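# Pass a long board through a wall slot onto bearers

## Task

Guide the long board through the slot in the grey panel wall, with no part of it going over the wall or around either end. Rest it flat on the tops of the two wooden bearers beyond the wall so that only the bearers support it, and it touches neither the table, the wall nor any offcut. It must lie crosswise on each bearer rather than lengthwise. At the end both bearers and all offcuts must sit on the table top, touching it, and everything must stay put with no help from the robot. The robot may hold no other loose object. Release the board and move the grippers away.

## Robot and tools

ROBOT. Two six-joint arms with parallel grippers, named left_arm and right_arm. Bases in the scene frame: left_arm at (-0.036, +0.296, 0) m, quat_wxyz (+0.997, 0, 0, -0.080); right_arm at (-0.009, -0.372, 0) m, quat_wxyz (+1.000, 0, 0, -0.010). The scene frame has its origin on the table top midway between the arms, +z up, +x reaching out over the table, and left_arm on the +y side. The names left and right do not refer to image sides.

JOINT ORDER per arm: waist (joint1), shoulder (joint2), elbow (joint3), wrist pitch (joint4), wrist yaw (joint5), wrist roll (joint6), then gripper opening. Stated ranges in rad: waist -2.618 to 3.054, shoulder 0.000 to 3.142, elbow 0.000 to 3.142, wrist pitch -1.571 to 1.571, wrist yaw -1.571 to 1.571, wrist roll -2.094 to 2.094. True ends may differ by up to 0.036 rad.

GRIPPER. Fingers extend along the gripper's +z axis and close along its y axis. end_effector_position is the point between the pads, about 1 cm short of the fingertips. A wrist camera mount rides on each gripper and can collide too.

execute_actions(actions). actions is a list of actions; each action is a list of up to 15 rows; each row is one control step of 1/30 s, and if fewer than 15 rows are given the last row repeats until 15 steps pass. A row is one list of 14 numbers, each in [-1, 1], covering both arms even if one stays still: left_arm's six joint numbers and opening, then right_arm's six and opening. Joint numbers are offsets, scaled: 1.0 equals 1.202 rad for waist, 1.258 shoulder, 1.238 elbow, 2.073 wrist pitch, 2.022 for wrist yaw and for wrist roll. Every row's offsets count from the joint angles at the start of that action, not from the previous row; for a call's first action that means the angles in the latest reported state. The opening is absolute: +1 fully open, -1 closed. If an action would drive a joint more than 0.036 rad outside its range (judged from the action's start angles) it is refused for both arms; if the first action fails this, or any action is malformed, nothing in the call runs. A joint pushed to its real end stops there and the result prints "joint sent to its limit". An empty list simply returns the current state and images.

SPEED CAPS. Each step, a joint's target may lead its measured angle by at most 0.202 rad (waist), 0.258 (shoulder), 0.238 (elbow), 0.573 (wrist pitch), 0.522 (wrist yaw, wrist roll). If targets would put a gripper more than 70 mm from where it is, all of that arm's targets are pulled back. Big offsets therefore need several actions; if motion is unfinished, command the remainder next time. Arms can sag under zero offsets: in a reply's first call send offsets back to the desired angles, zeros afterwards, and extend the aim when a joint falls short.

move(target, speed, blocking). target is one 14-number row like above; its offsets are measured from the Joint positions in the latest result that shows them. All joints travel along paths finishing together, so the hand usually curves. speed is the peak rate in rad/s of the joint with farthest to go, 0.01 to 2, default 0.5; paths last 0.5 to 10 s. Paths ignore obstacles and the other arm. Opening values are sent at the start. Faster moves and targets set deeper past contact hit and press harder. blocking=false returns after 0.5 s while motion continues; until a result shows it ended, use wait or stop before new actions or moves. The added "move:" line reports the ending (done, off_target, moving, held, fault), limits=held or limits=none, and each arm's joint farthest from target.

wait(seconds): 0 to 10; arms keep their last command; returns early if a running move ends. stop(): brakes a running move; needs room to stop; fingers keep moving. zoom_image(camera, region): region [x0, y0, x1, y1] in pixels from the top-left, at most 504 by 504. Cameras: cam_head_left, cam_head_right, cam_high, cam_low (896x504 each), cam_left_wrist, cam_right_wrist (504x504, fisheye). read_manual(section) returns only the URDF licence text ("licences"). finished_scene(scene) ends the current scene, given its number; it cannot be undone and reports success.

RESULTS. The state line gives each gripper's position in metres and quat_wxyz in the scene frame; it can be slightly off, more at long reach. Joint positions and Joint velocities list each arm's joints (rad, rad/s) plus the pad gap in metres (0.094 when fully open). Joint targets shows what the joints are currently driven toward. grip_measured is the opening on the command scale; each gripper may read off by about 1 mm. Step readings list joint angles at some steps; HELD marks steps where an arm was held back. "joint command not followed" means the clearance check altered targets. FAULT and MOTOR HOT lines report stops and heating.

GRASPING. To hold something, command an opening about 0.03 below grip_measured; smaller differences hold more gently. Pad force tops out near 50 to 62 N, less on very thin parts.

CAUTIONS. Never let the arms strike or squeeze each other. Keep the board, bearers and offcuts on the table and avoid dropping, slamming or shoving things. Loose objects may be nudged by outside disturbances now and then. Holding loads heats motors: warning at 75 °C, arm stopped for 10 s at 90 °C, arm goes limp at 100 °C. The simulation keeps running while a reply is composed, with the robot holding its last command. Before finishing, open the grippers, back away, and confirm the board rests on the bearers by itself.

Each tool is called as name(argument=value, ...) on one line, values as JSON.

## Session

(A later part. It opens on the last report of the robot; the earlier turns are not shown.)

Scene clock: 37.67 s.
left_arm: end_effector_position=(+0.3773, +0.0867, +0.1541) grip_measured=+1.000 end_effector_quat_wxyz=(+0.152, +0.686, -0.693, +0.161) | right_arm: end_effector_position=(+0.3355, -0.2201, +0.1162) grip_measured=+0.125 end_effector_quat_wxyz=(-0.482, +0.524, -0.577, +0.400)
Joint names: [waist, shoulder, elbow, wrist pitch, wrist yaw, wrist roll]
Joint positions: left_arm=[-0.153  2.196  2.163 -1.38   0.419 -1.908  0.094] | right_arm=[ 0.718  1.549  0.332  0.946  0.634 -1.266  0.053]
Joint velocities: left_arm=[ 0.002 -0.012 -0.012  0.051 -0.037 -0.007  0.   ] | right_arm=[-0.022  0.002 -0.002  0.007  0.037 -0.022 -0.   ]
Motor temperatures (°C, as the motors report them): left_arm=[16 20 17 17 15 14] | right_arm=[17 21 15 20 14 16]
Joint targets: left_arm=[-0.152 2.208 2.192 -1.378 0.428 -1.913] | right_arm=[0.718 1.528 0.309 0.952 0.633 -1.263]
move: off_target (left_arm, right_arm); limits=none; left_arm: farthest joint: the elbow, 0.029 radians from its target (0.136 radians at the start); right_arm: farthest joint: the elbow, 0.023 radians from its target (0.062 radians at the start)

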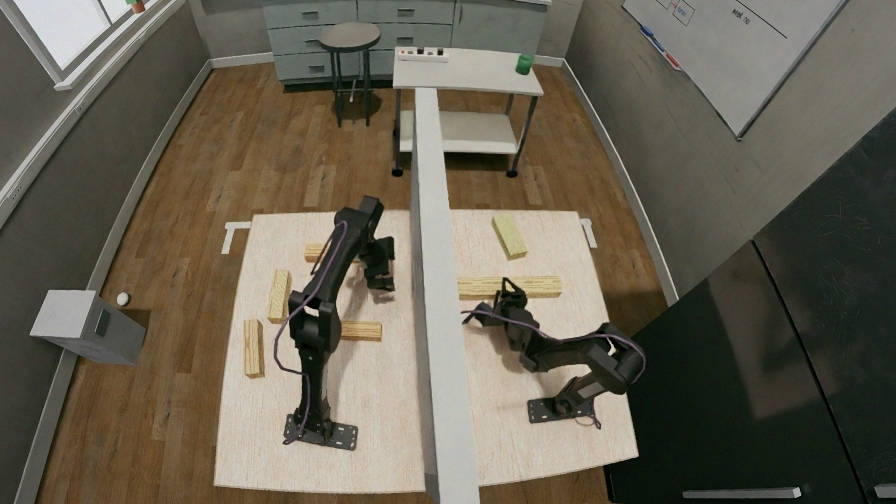

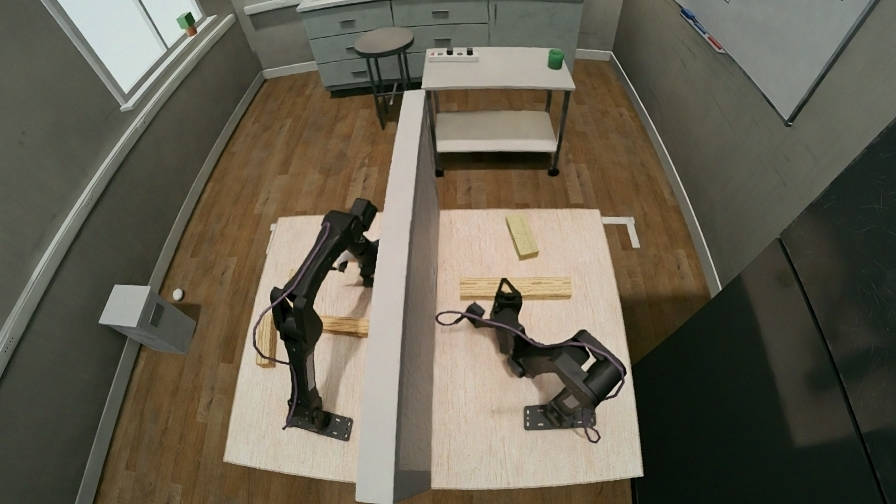

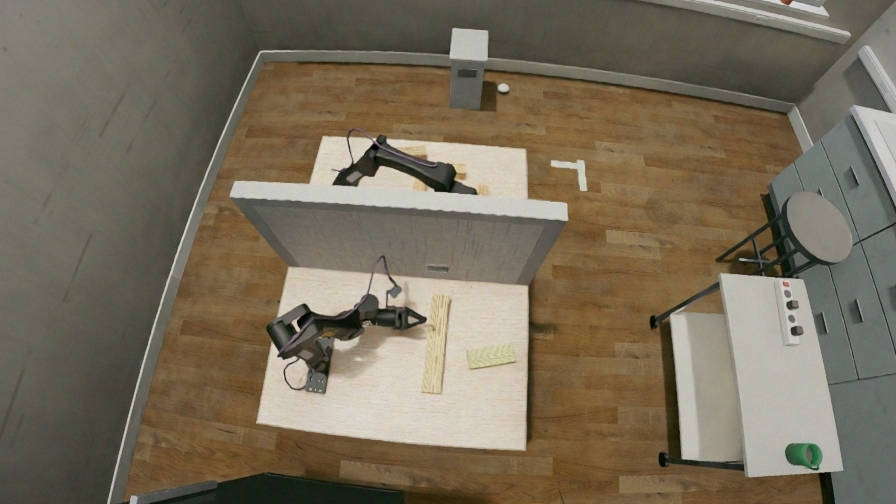

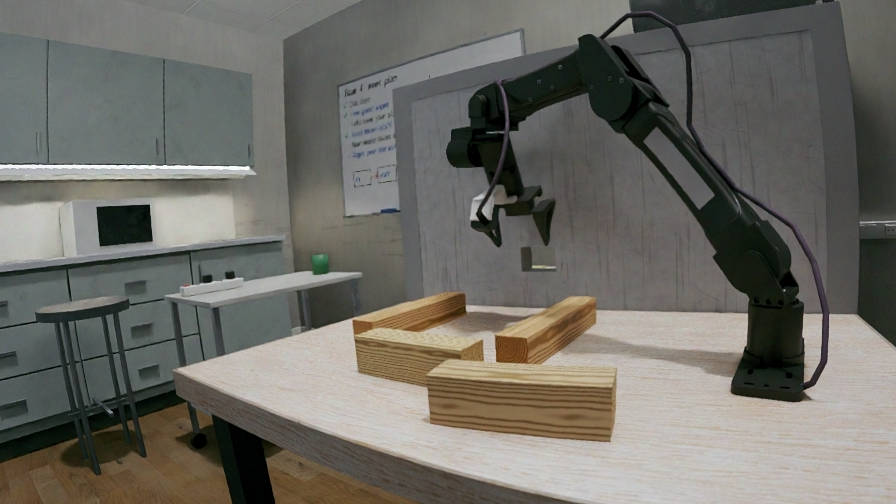

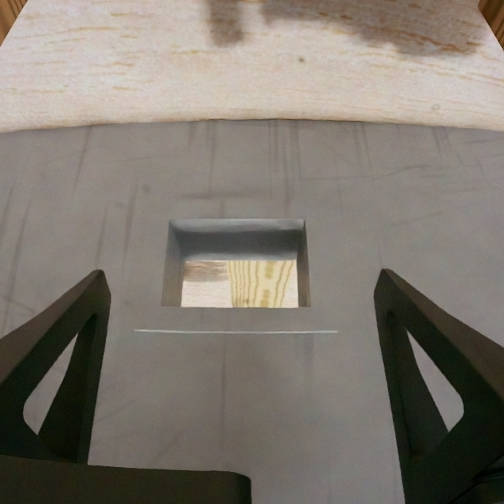

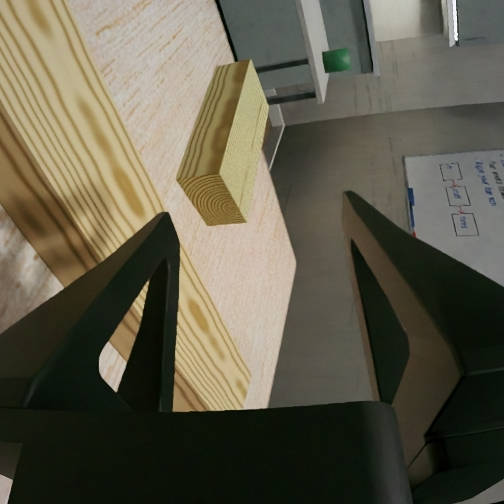

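move(target=[0.0008, 0.0095, 0.0234, 0.001, 0.0045, -0.0025, 1, -0.356, 0.0405, 0.6204, -0.6011, -0.2641, 0.6607, 1], speed=1.5)

Scene clock: 40.57 s.
left_arm: end_effector_position=(+0.3772, +0.0866, +0.1542) grip_measured=+1.000 end_effector_quat_wxyz=(+0.152, +0.686, -0.693, +0.161) | right_arm: end_effector_position=(+0.4172, -0.2705, +0.1352) grip_measured=+1.000 end_effector_quat_wxyz=(+0.375, -0.077, +0.924, +0.014)
Joint names: [waist, shoulder, elbow, wrist pitch, wrist yaw, wrist roll]
Joint positions: left_arm=[-0.153  2.196  2.163 -1.38   0.419 -1.908  0.094] | right_arm=[ 0.296  1.585  1.069 -0.291  0.107  0.065  0.094]
Joint velocities: left_arm=[ 0.007  0.012 -0.017 -0.007 -0.022  0.037  0.   ] | right_arm=[-0.022  0.002  0.012  0.037 -0.037 -0.022  0.   ]
Motor temperatures (°C, as the motors report them): left_arm=[16 20 17 17 15 14] | right_arm=[17 21 15 20 14 16]
Joint targets: left_arm=[-0.152 2.208 2.192 -1.378 0.428 -1.913] | right_arm=[0.290 1.600 1.100 -0.300 0.100 0.070]
move: off_target (left_arm, right_arm); limits=none; left_arm: farthest joint: the elbow, 0.029 radians from its target (0.029 radians at the start); right_arm: farthest joint: the elbow, 0.031 radians from its target (0.768 radians at the start)

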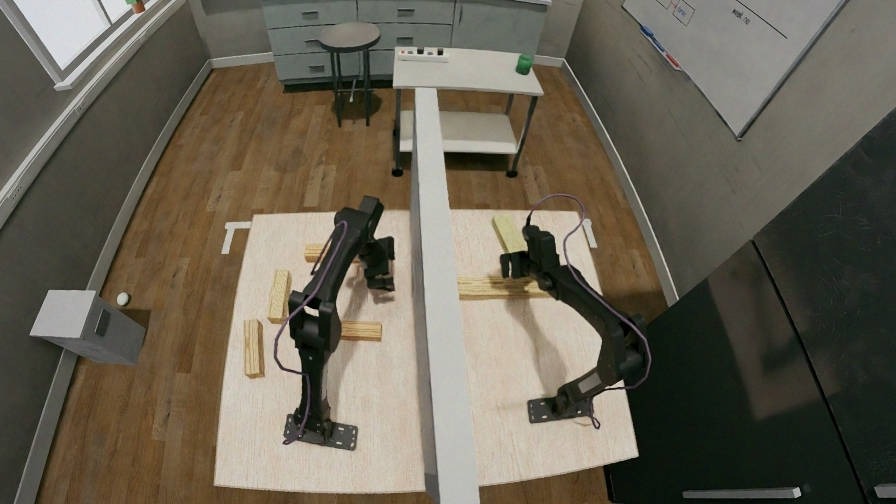

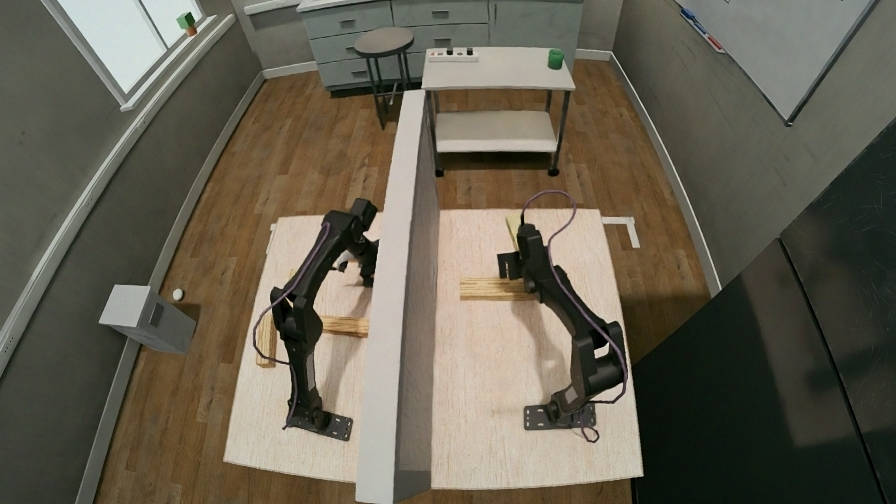

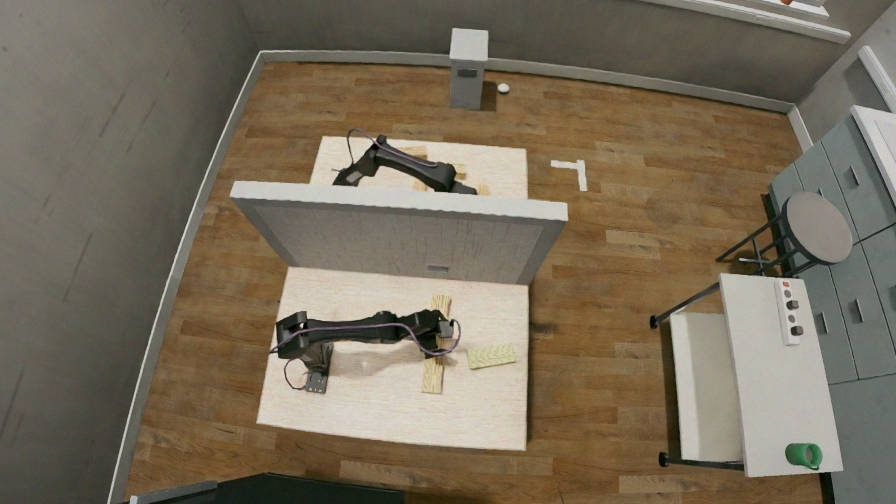

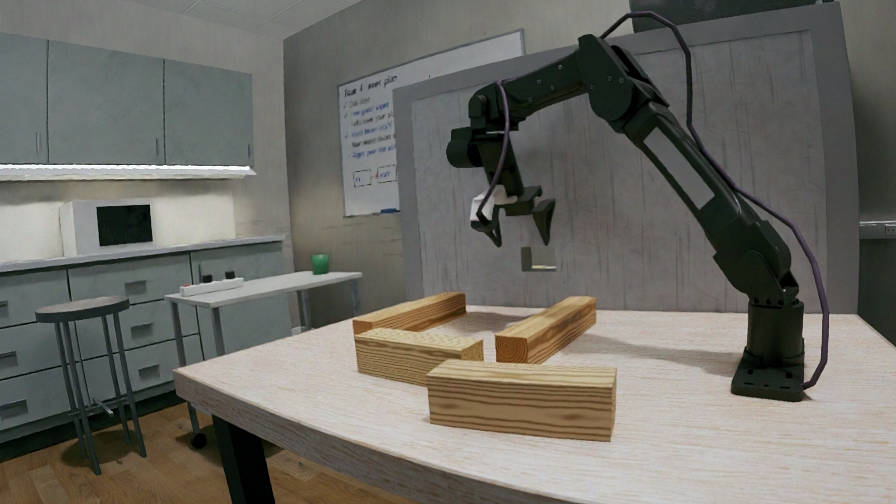

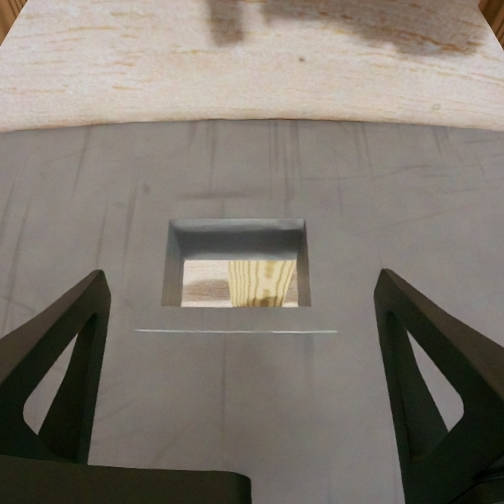

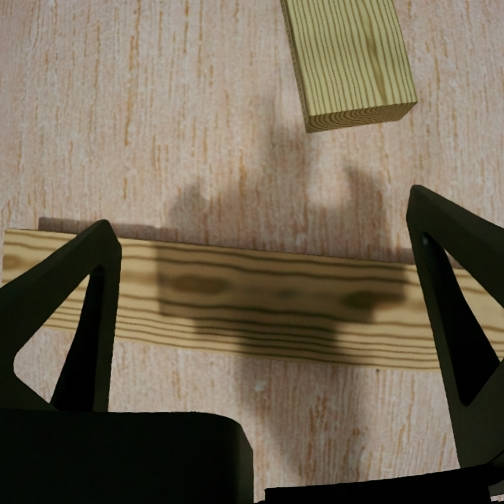

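move(target=[0.0008, 0.0095, 0.0234, 0.001, 0.0045, -0.0025, 1, -0.3652, 0.3903, 0.5420, -0.4843, -0.2700, 0.6632, 1], speed=1.5)

Scene clock: 46.23 s.
left_arm: end_effector_position=(+0.3772, +0.0865, +0.1542) grip_measured=+1.000 end_effector_quat_wxyz=(+0.152, +0.686, -0.693, +0.161) | right_arm: end_effector_position=(+0.3786, -0.3587, +0.0892) grip_measured=+1.000 end_effector_quat_wxyz=(-0.151, +0.692, +0.689, +0.155)
Joint names: [waist, shoulder, elbow, wrist pitch, wrist yaw, wrist roll]
Joint positions: left_arm=[-0.153  2.196  2.163 -1.38   0.42  -1.908  0.094] | right_arm=[-0.141  2.067  1.708 -1.279 -0.431  1.399  0.094]
Joint velocities: left_arm=[ 0.002  0.012 -0.012  0.066  0.051 -0.037  0.   ] | right_arm=[-0.002  0.002 -0.002  0.037 -0.007 -0.022  0.   ]
Motor temperatures (°C, as the motors report them): left_arm=[16 20 17 17 15 14] | right_arm=[17 21 16 20 14 16]
Joint targets: left_arm=[-0.152 2.208 2.192 -1.378 0.429 -1.913] | right_arm=[-0.143 2.076 1.740 -1.295 -0.439 1.406]
move: off_target (left_arm, right_arm); limits=none; left_arm: farthest joint: the elbow, 0.029 radians from its target (0.029 radians at the start); right_arm: farthest joint: the elbow, 0.032 radians from its target (0.671 radians at the start)

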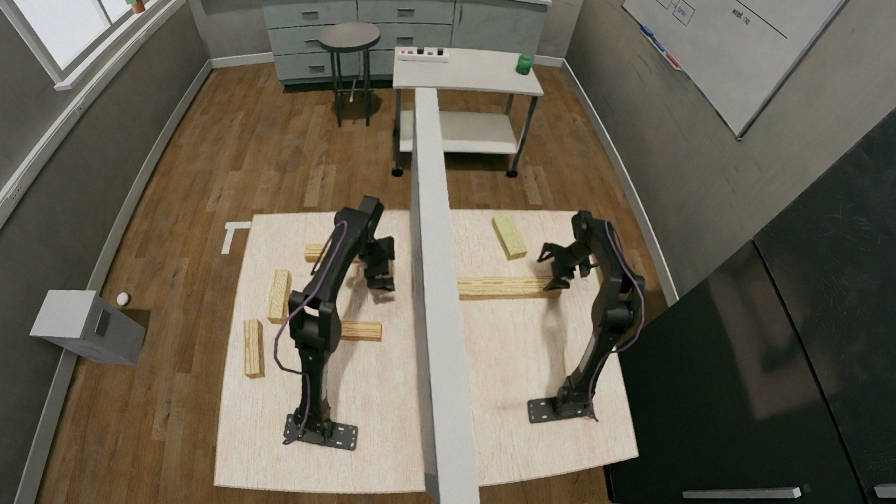

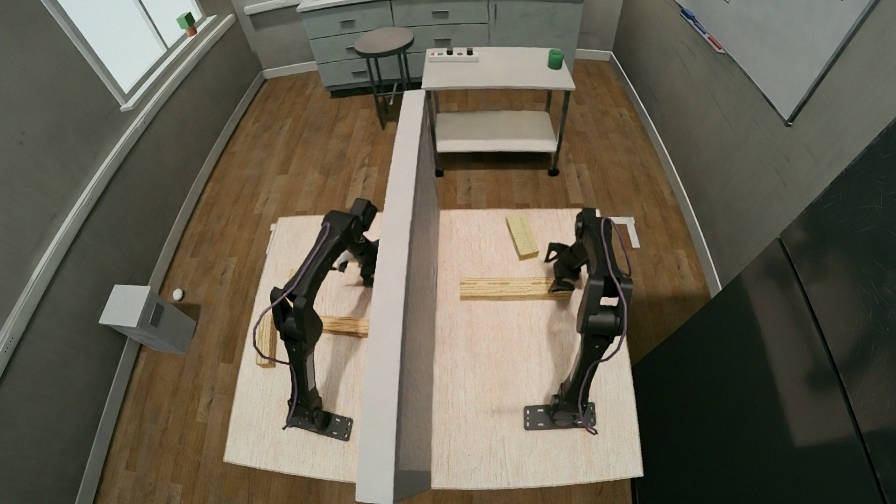

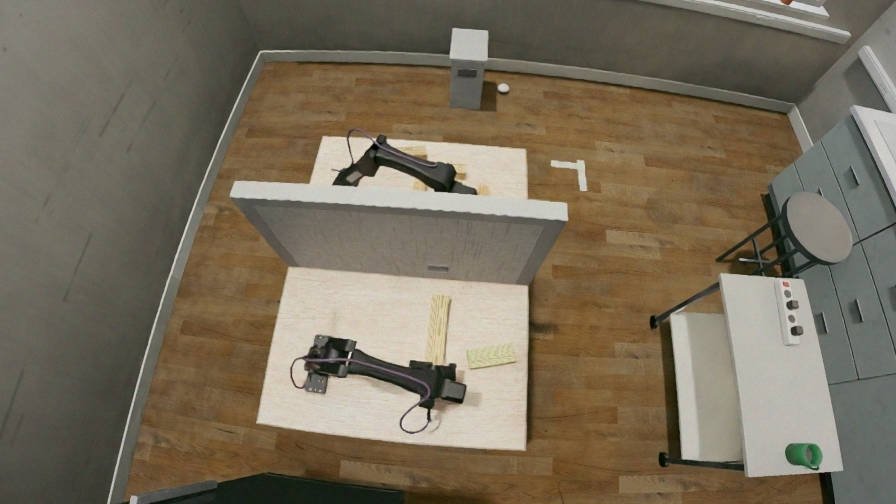

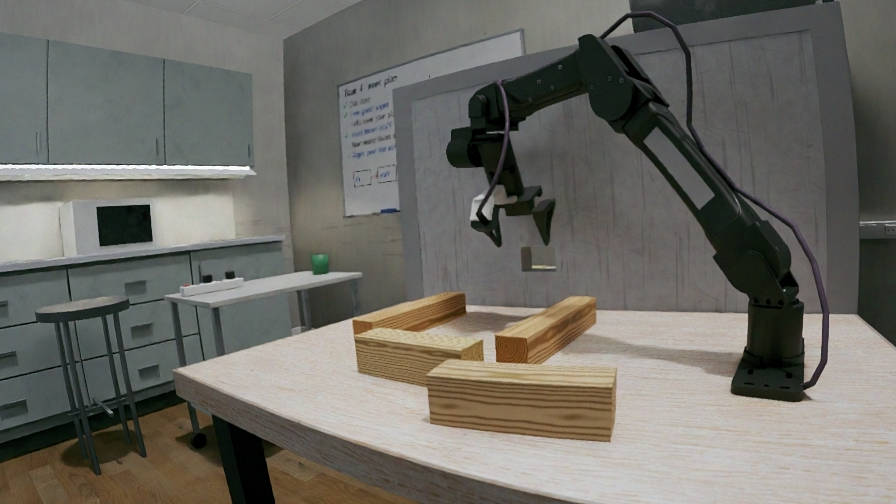

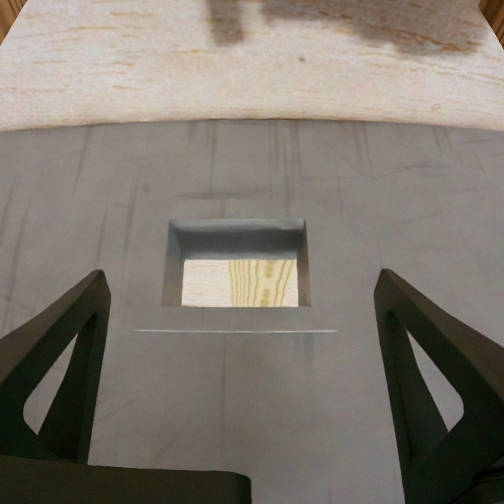

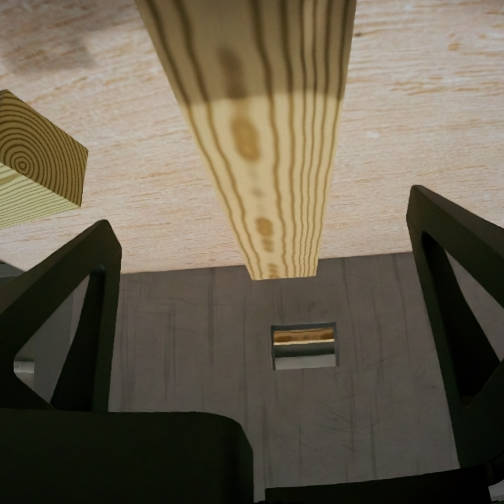

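move(target=[0.0008, 0.0095, 0.0234, 0.001, 0.0045, -0.0025, 1, 0.0121, 0.0723, -0.1486, 0.1220, 0.0, 0.0015, 1], speed=0.4)

Scene clock: 48.20 s.
left_arm: end_effector_position=(+0.3771, +0.0864, +0.1543) grip_measured=+1.000 end_effector_quat_wxyz=(+0.153, +0.686, -0.693, +0.161) | right_arm: end_effector_position=(+0.3812, -0.3568, +0.0159) grip_measured=+1.000 end_effector_quat_wxyz=(-0.153, +0.690, +0.690, +0.153)
Joint names: [waist, shoulder, elbow, wrist pitch, wrist yaw, wrist roll]
Joint positions: left_arm=[-0.153  2.196  2.163 -1.38   0.421 -1.908  0.094] | right_arm=[-0.135  2.153  1.54  -1.031 -0.431  1.399  0.094]
Joint velocities: left_arm=[-0.007 -0.027 -0.017 -0.037  0.022 -0.037  0.   ] | right_arm=[ 0.002  0.002 -0.007  0.022 -0.022  0.037  0.   ]
Motor temperatures (°C, as the motors report them): left_arm=[16 21 17 17 15 14] | right_arm=[17 21 16 19 14 16]
Joint targets: left_arm=[-0.152 2.208 2.192 -1.378 0.429 -1.913] | right_arm=[-0.126 2.158 1.524 -1.027 -0.431 1.402]
move: off_target (left_arm); limits=none; left_arm: farthest joint: the elbow, 0.029 radians from its target (0.029 radians at the start); right_arm: farthest joint: the elbow, 0.016 radians from its target (0.184 radians at the start)

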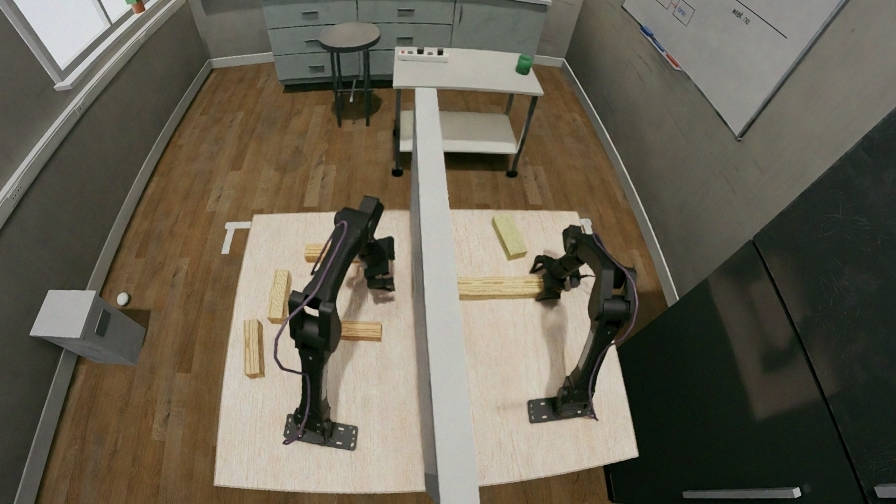

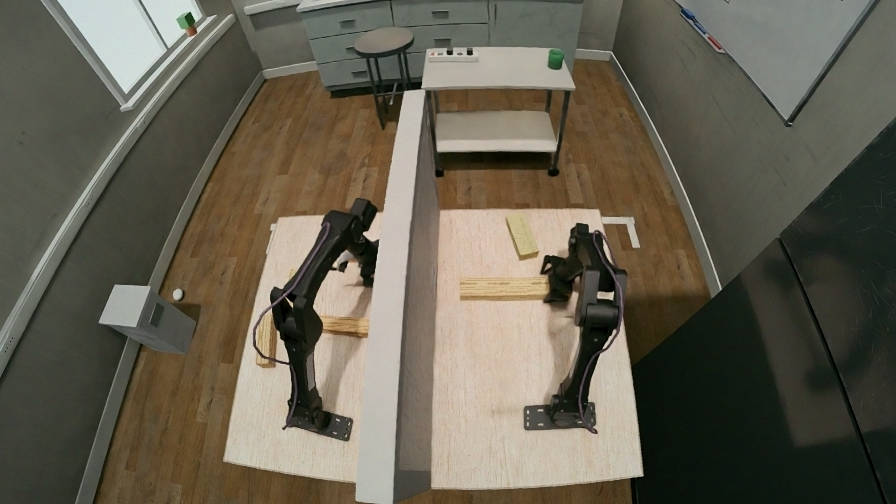

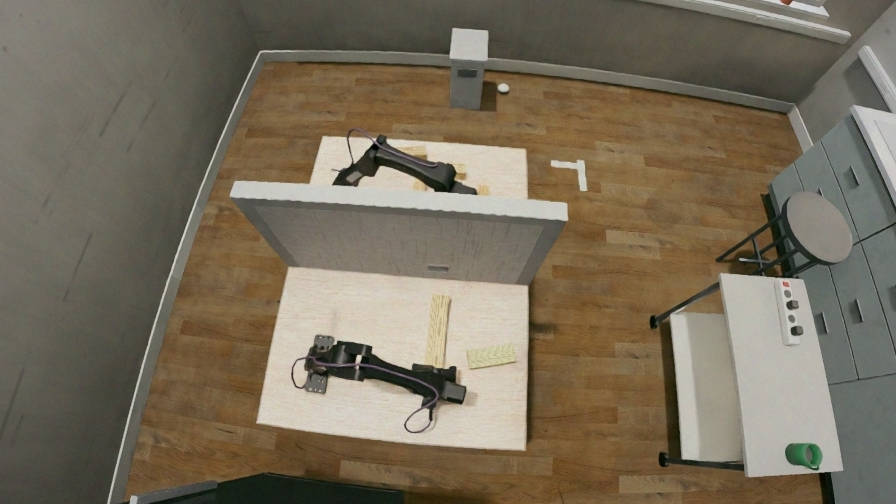

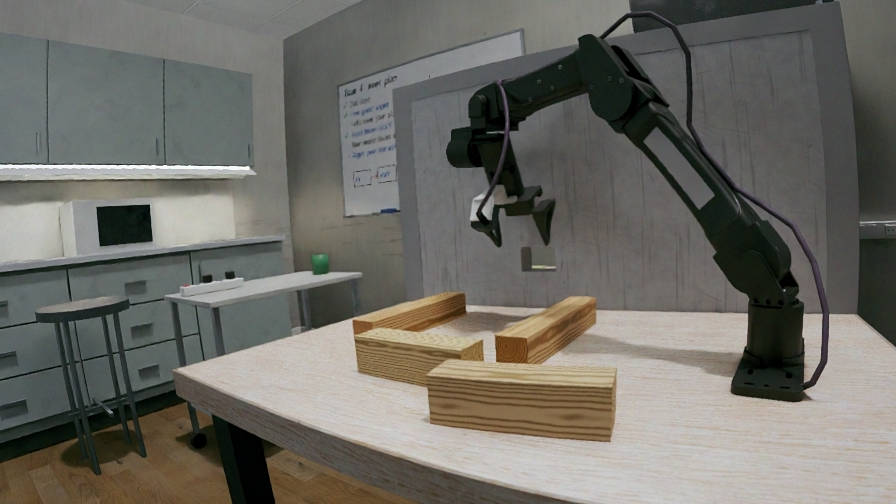

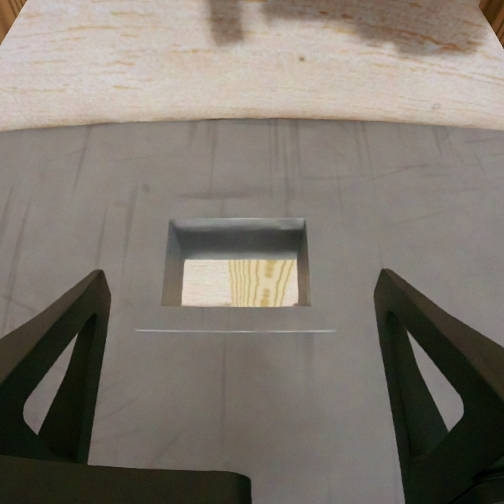

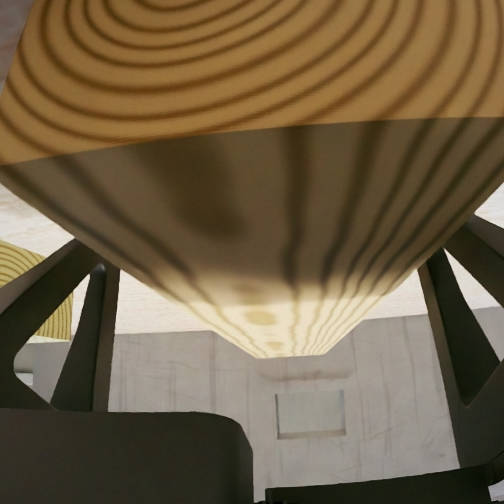

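move(target=[0.0008, 0.0095, 0.0234, 0.001, 0.0045, -0.0025, 1, 0.0, 0.0, 0.0, 0.0, 0.0, 0.0, 0.0], speed=0.4)

Scene clock: 49.13 s.
left_arm: end_effector_position=(+0.3771, +0.0863, +0.1543) grip_measured=+1.000 end_effector_quat_wxyz=(+0.153, +0.686, -0.693, +0.161) | right_arm: end_effector_position=(+0.3809, -0.3570, +0.0158) grip_measured=+0.251 end_effector_quat_wxyz=(-0.153, +0.691, +0.690, +0.152)
Joint names: [waist, shoulder, elbow, wrist pitch, wrist yaw, wrist roll]
Joint positions: left_arm=[-0.153  2.196  2.163 -1.38   0.421 -1.908  0.094] | right_arm=[-0.135  2.153  1.54  -1.032 -0.429  1.4    0.059]
Joint velocities: left_arm=[-0.002 -0.002 -0.012  0.037 -0.007 -0.022  0.   ] | right_arm=[-0.017 -0.002  0.017  0.007 -0.022 -0.037 -0.   ]
Motor temperatures (°C, as the motors report them): left_arm=[16 21 17 17 15 14] | right_arm=[17 21 16 19 14 16]
Joint targets: left_arm=[-0.152 2.208 2.192 -1.378 0.430 -1.913] | right_arm=[-0.135 2.153 1.540 -1.031 -0.431 1.399]
move: off_target (left_arm); limits=none; left_arm: farthest joint: the elbow, 0.029 radians from its target (0.029 radians at the start); right_arm: farthest joint: the wrist yaw, 0.002 radians from its target (0.000 radians at the start)

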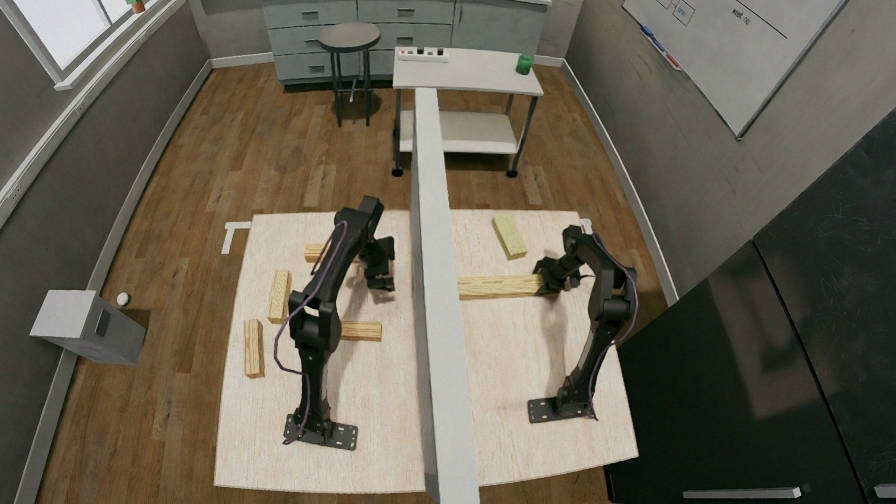

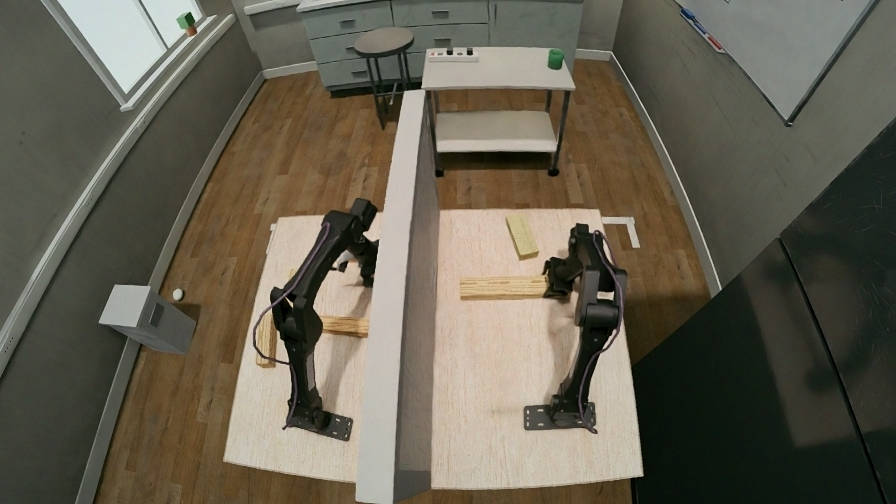

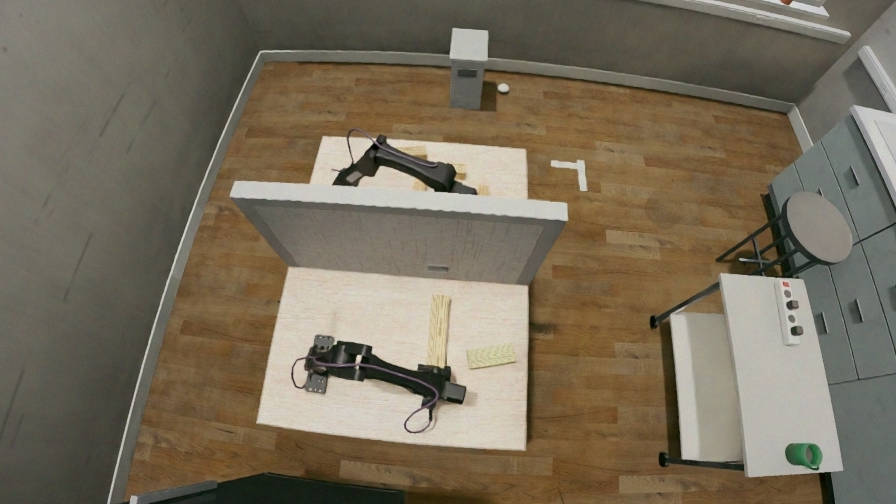

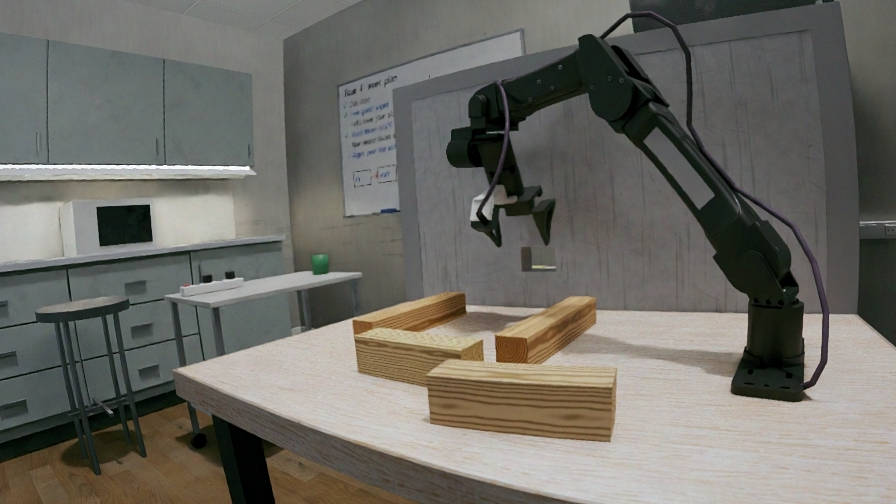

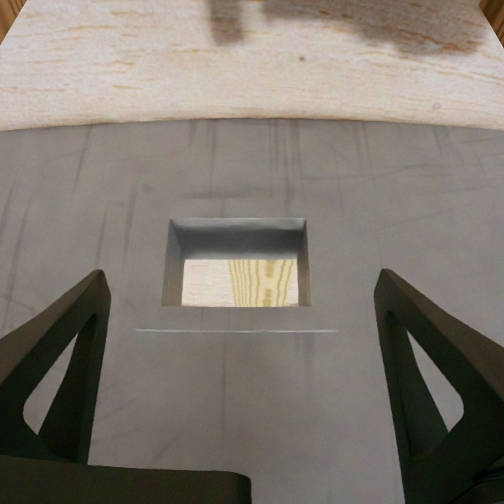

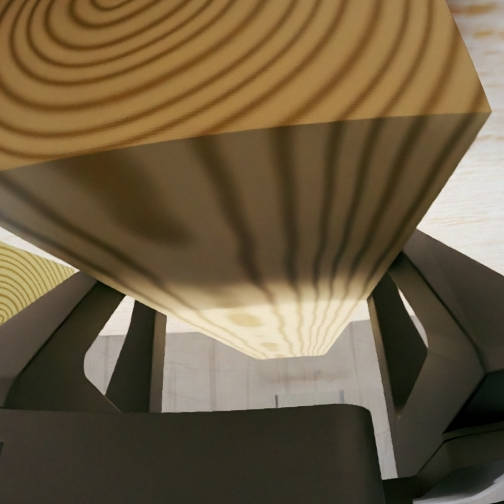

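execute_actions(actions=[])

Scene clock: 49.80 s.
left_arm: end_effector_position=(+0.3771, +0.0863, +0.1543) grip_measured=+1.000 end_effector_quat_wxyz=(+0.153, +0.686, -0.693, +0.161) | right_arm: end_effector_position=(+0.3809, -0.3570, +0.0158) grip_measured=+0.251 end_effector_quat_wxyz=(-0.153, +0.691, +0.690, +0.152)
Joint names: [waist, shoulder, elbow, wrist pitch, wrist yaw, wrist roll]
Joint positions: left_arm=[-0.153  2.196  2.163 -1.38   0.421 -1.908  0.094] | right_arm=[-0.135  2.153  1.54  -1.032 -0.429  1.4    0.059]
Joint velocities: left_arm=[-0.012  0.002  0.002  0.037  0.007 -0.095  0.   ] | right_arm=[-0.012 -0.012 -0.022 -0.037 -0.066  0.007  0.   ]
Motor temperatures (°C, as the motors report them): left_arm=[16 21 17 17 15 14] | right_arm=[17 21 16 19 14 16]
Joint targets: left_arm=[-0.152 2.208 2.192 -1.378 0.430 -1.913] | right_arm=[-0.135 2.153 1.540 -1.031 -0.431 1.399]

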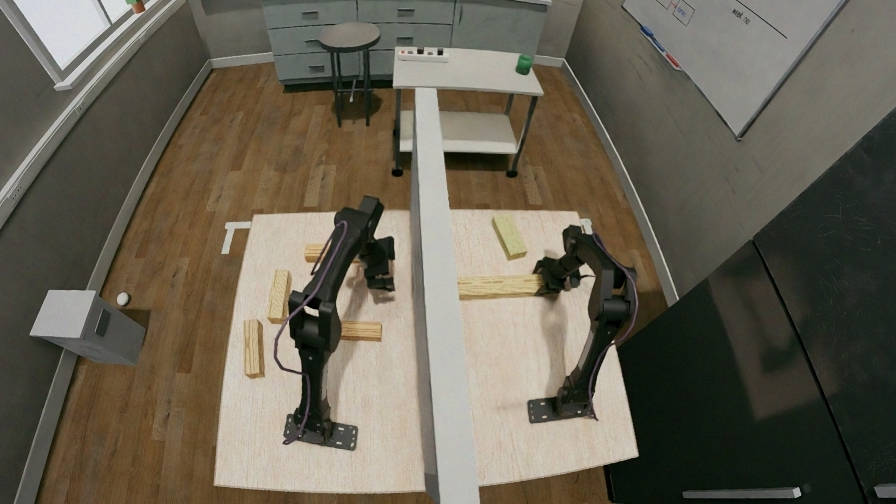

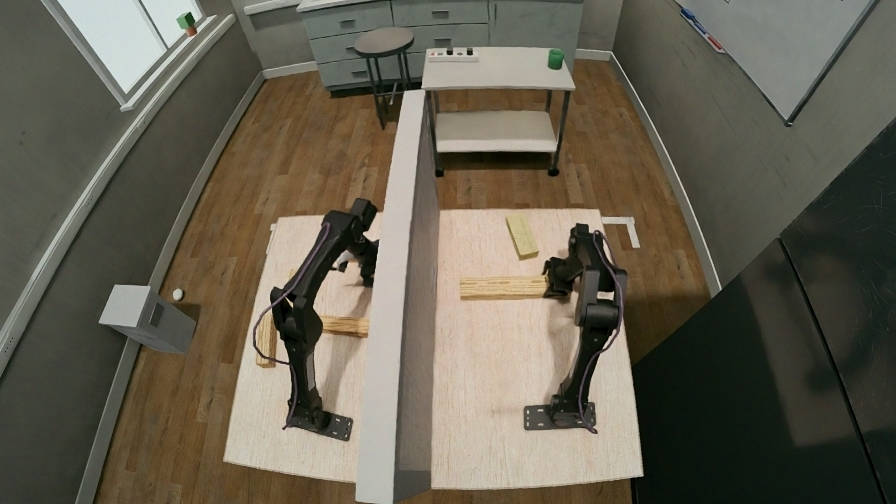

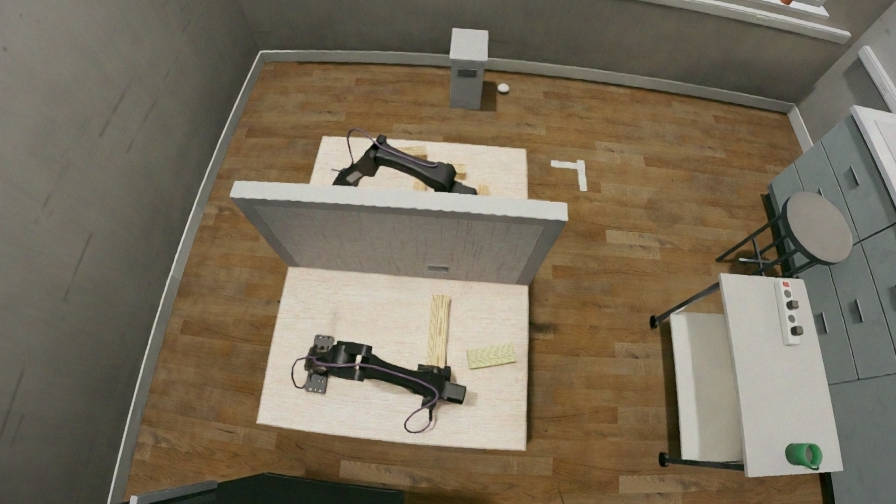

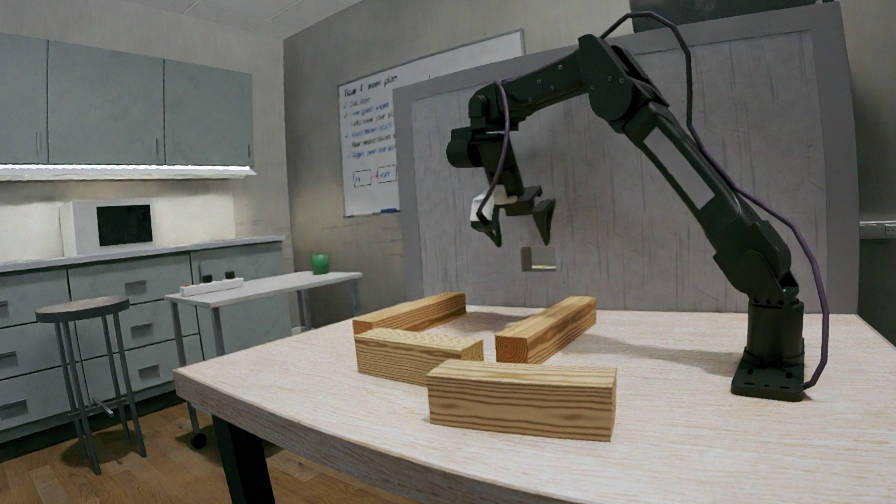

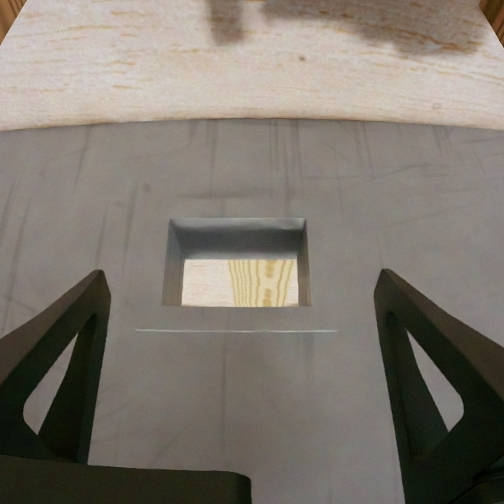

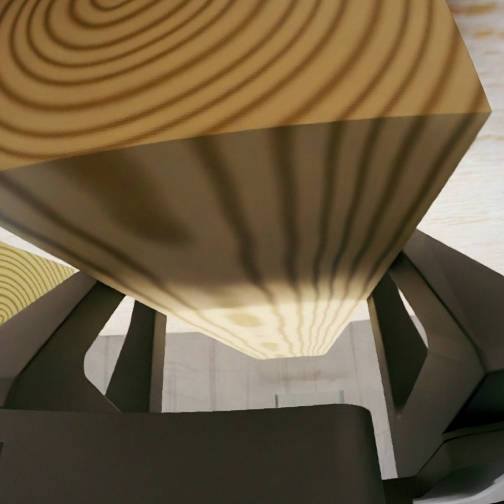

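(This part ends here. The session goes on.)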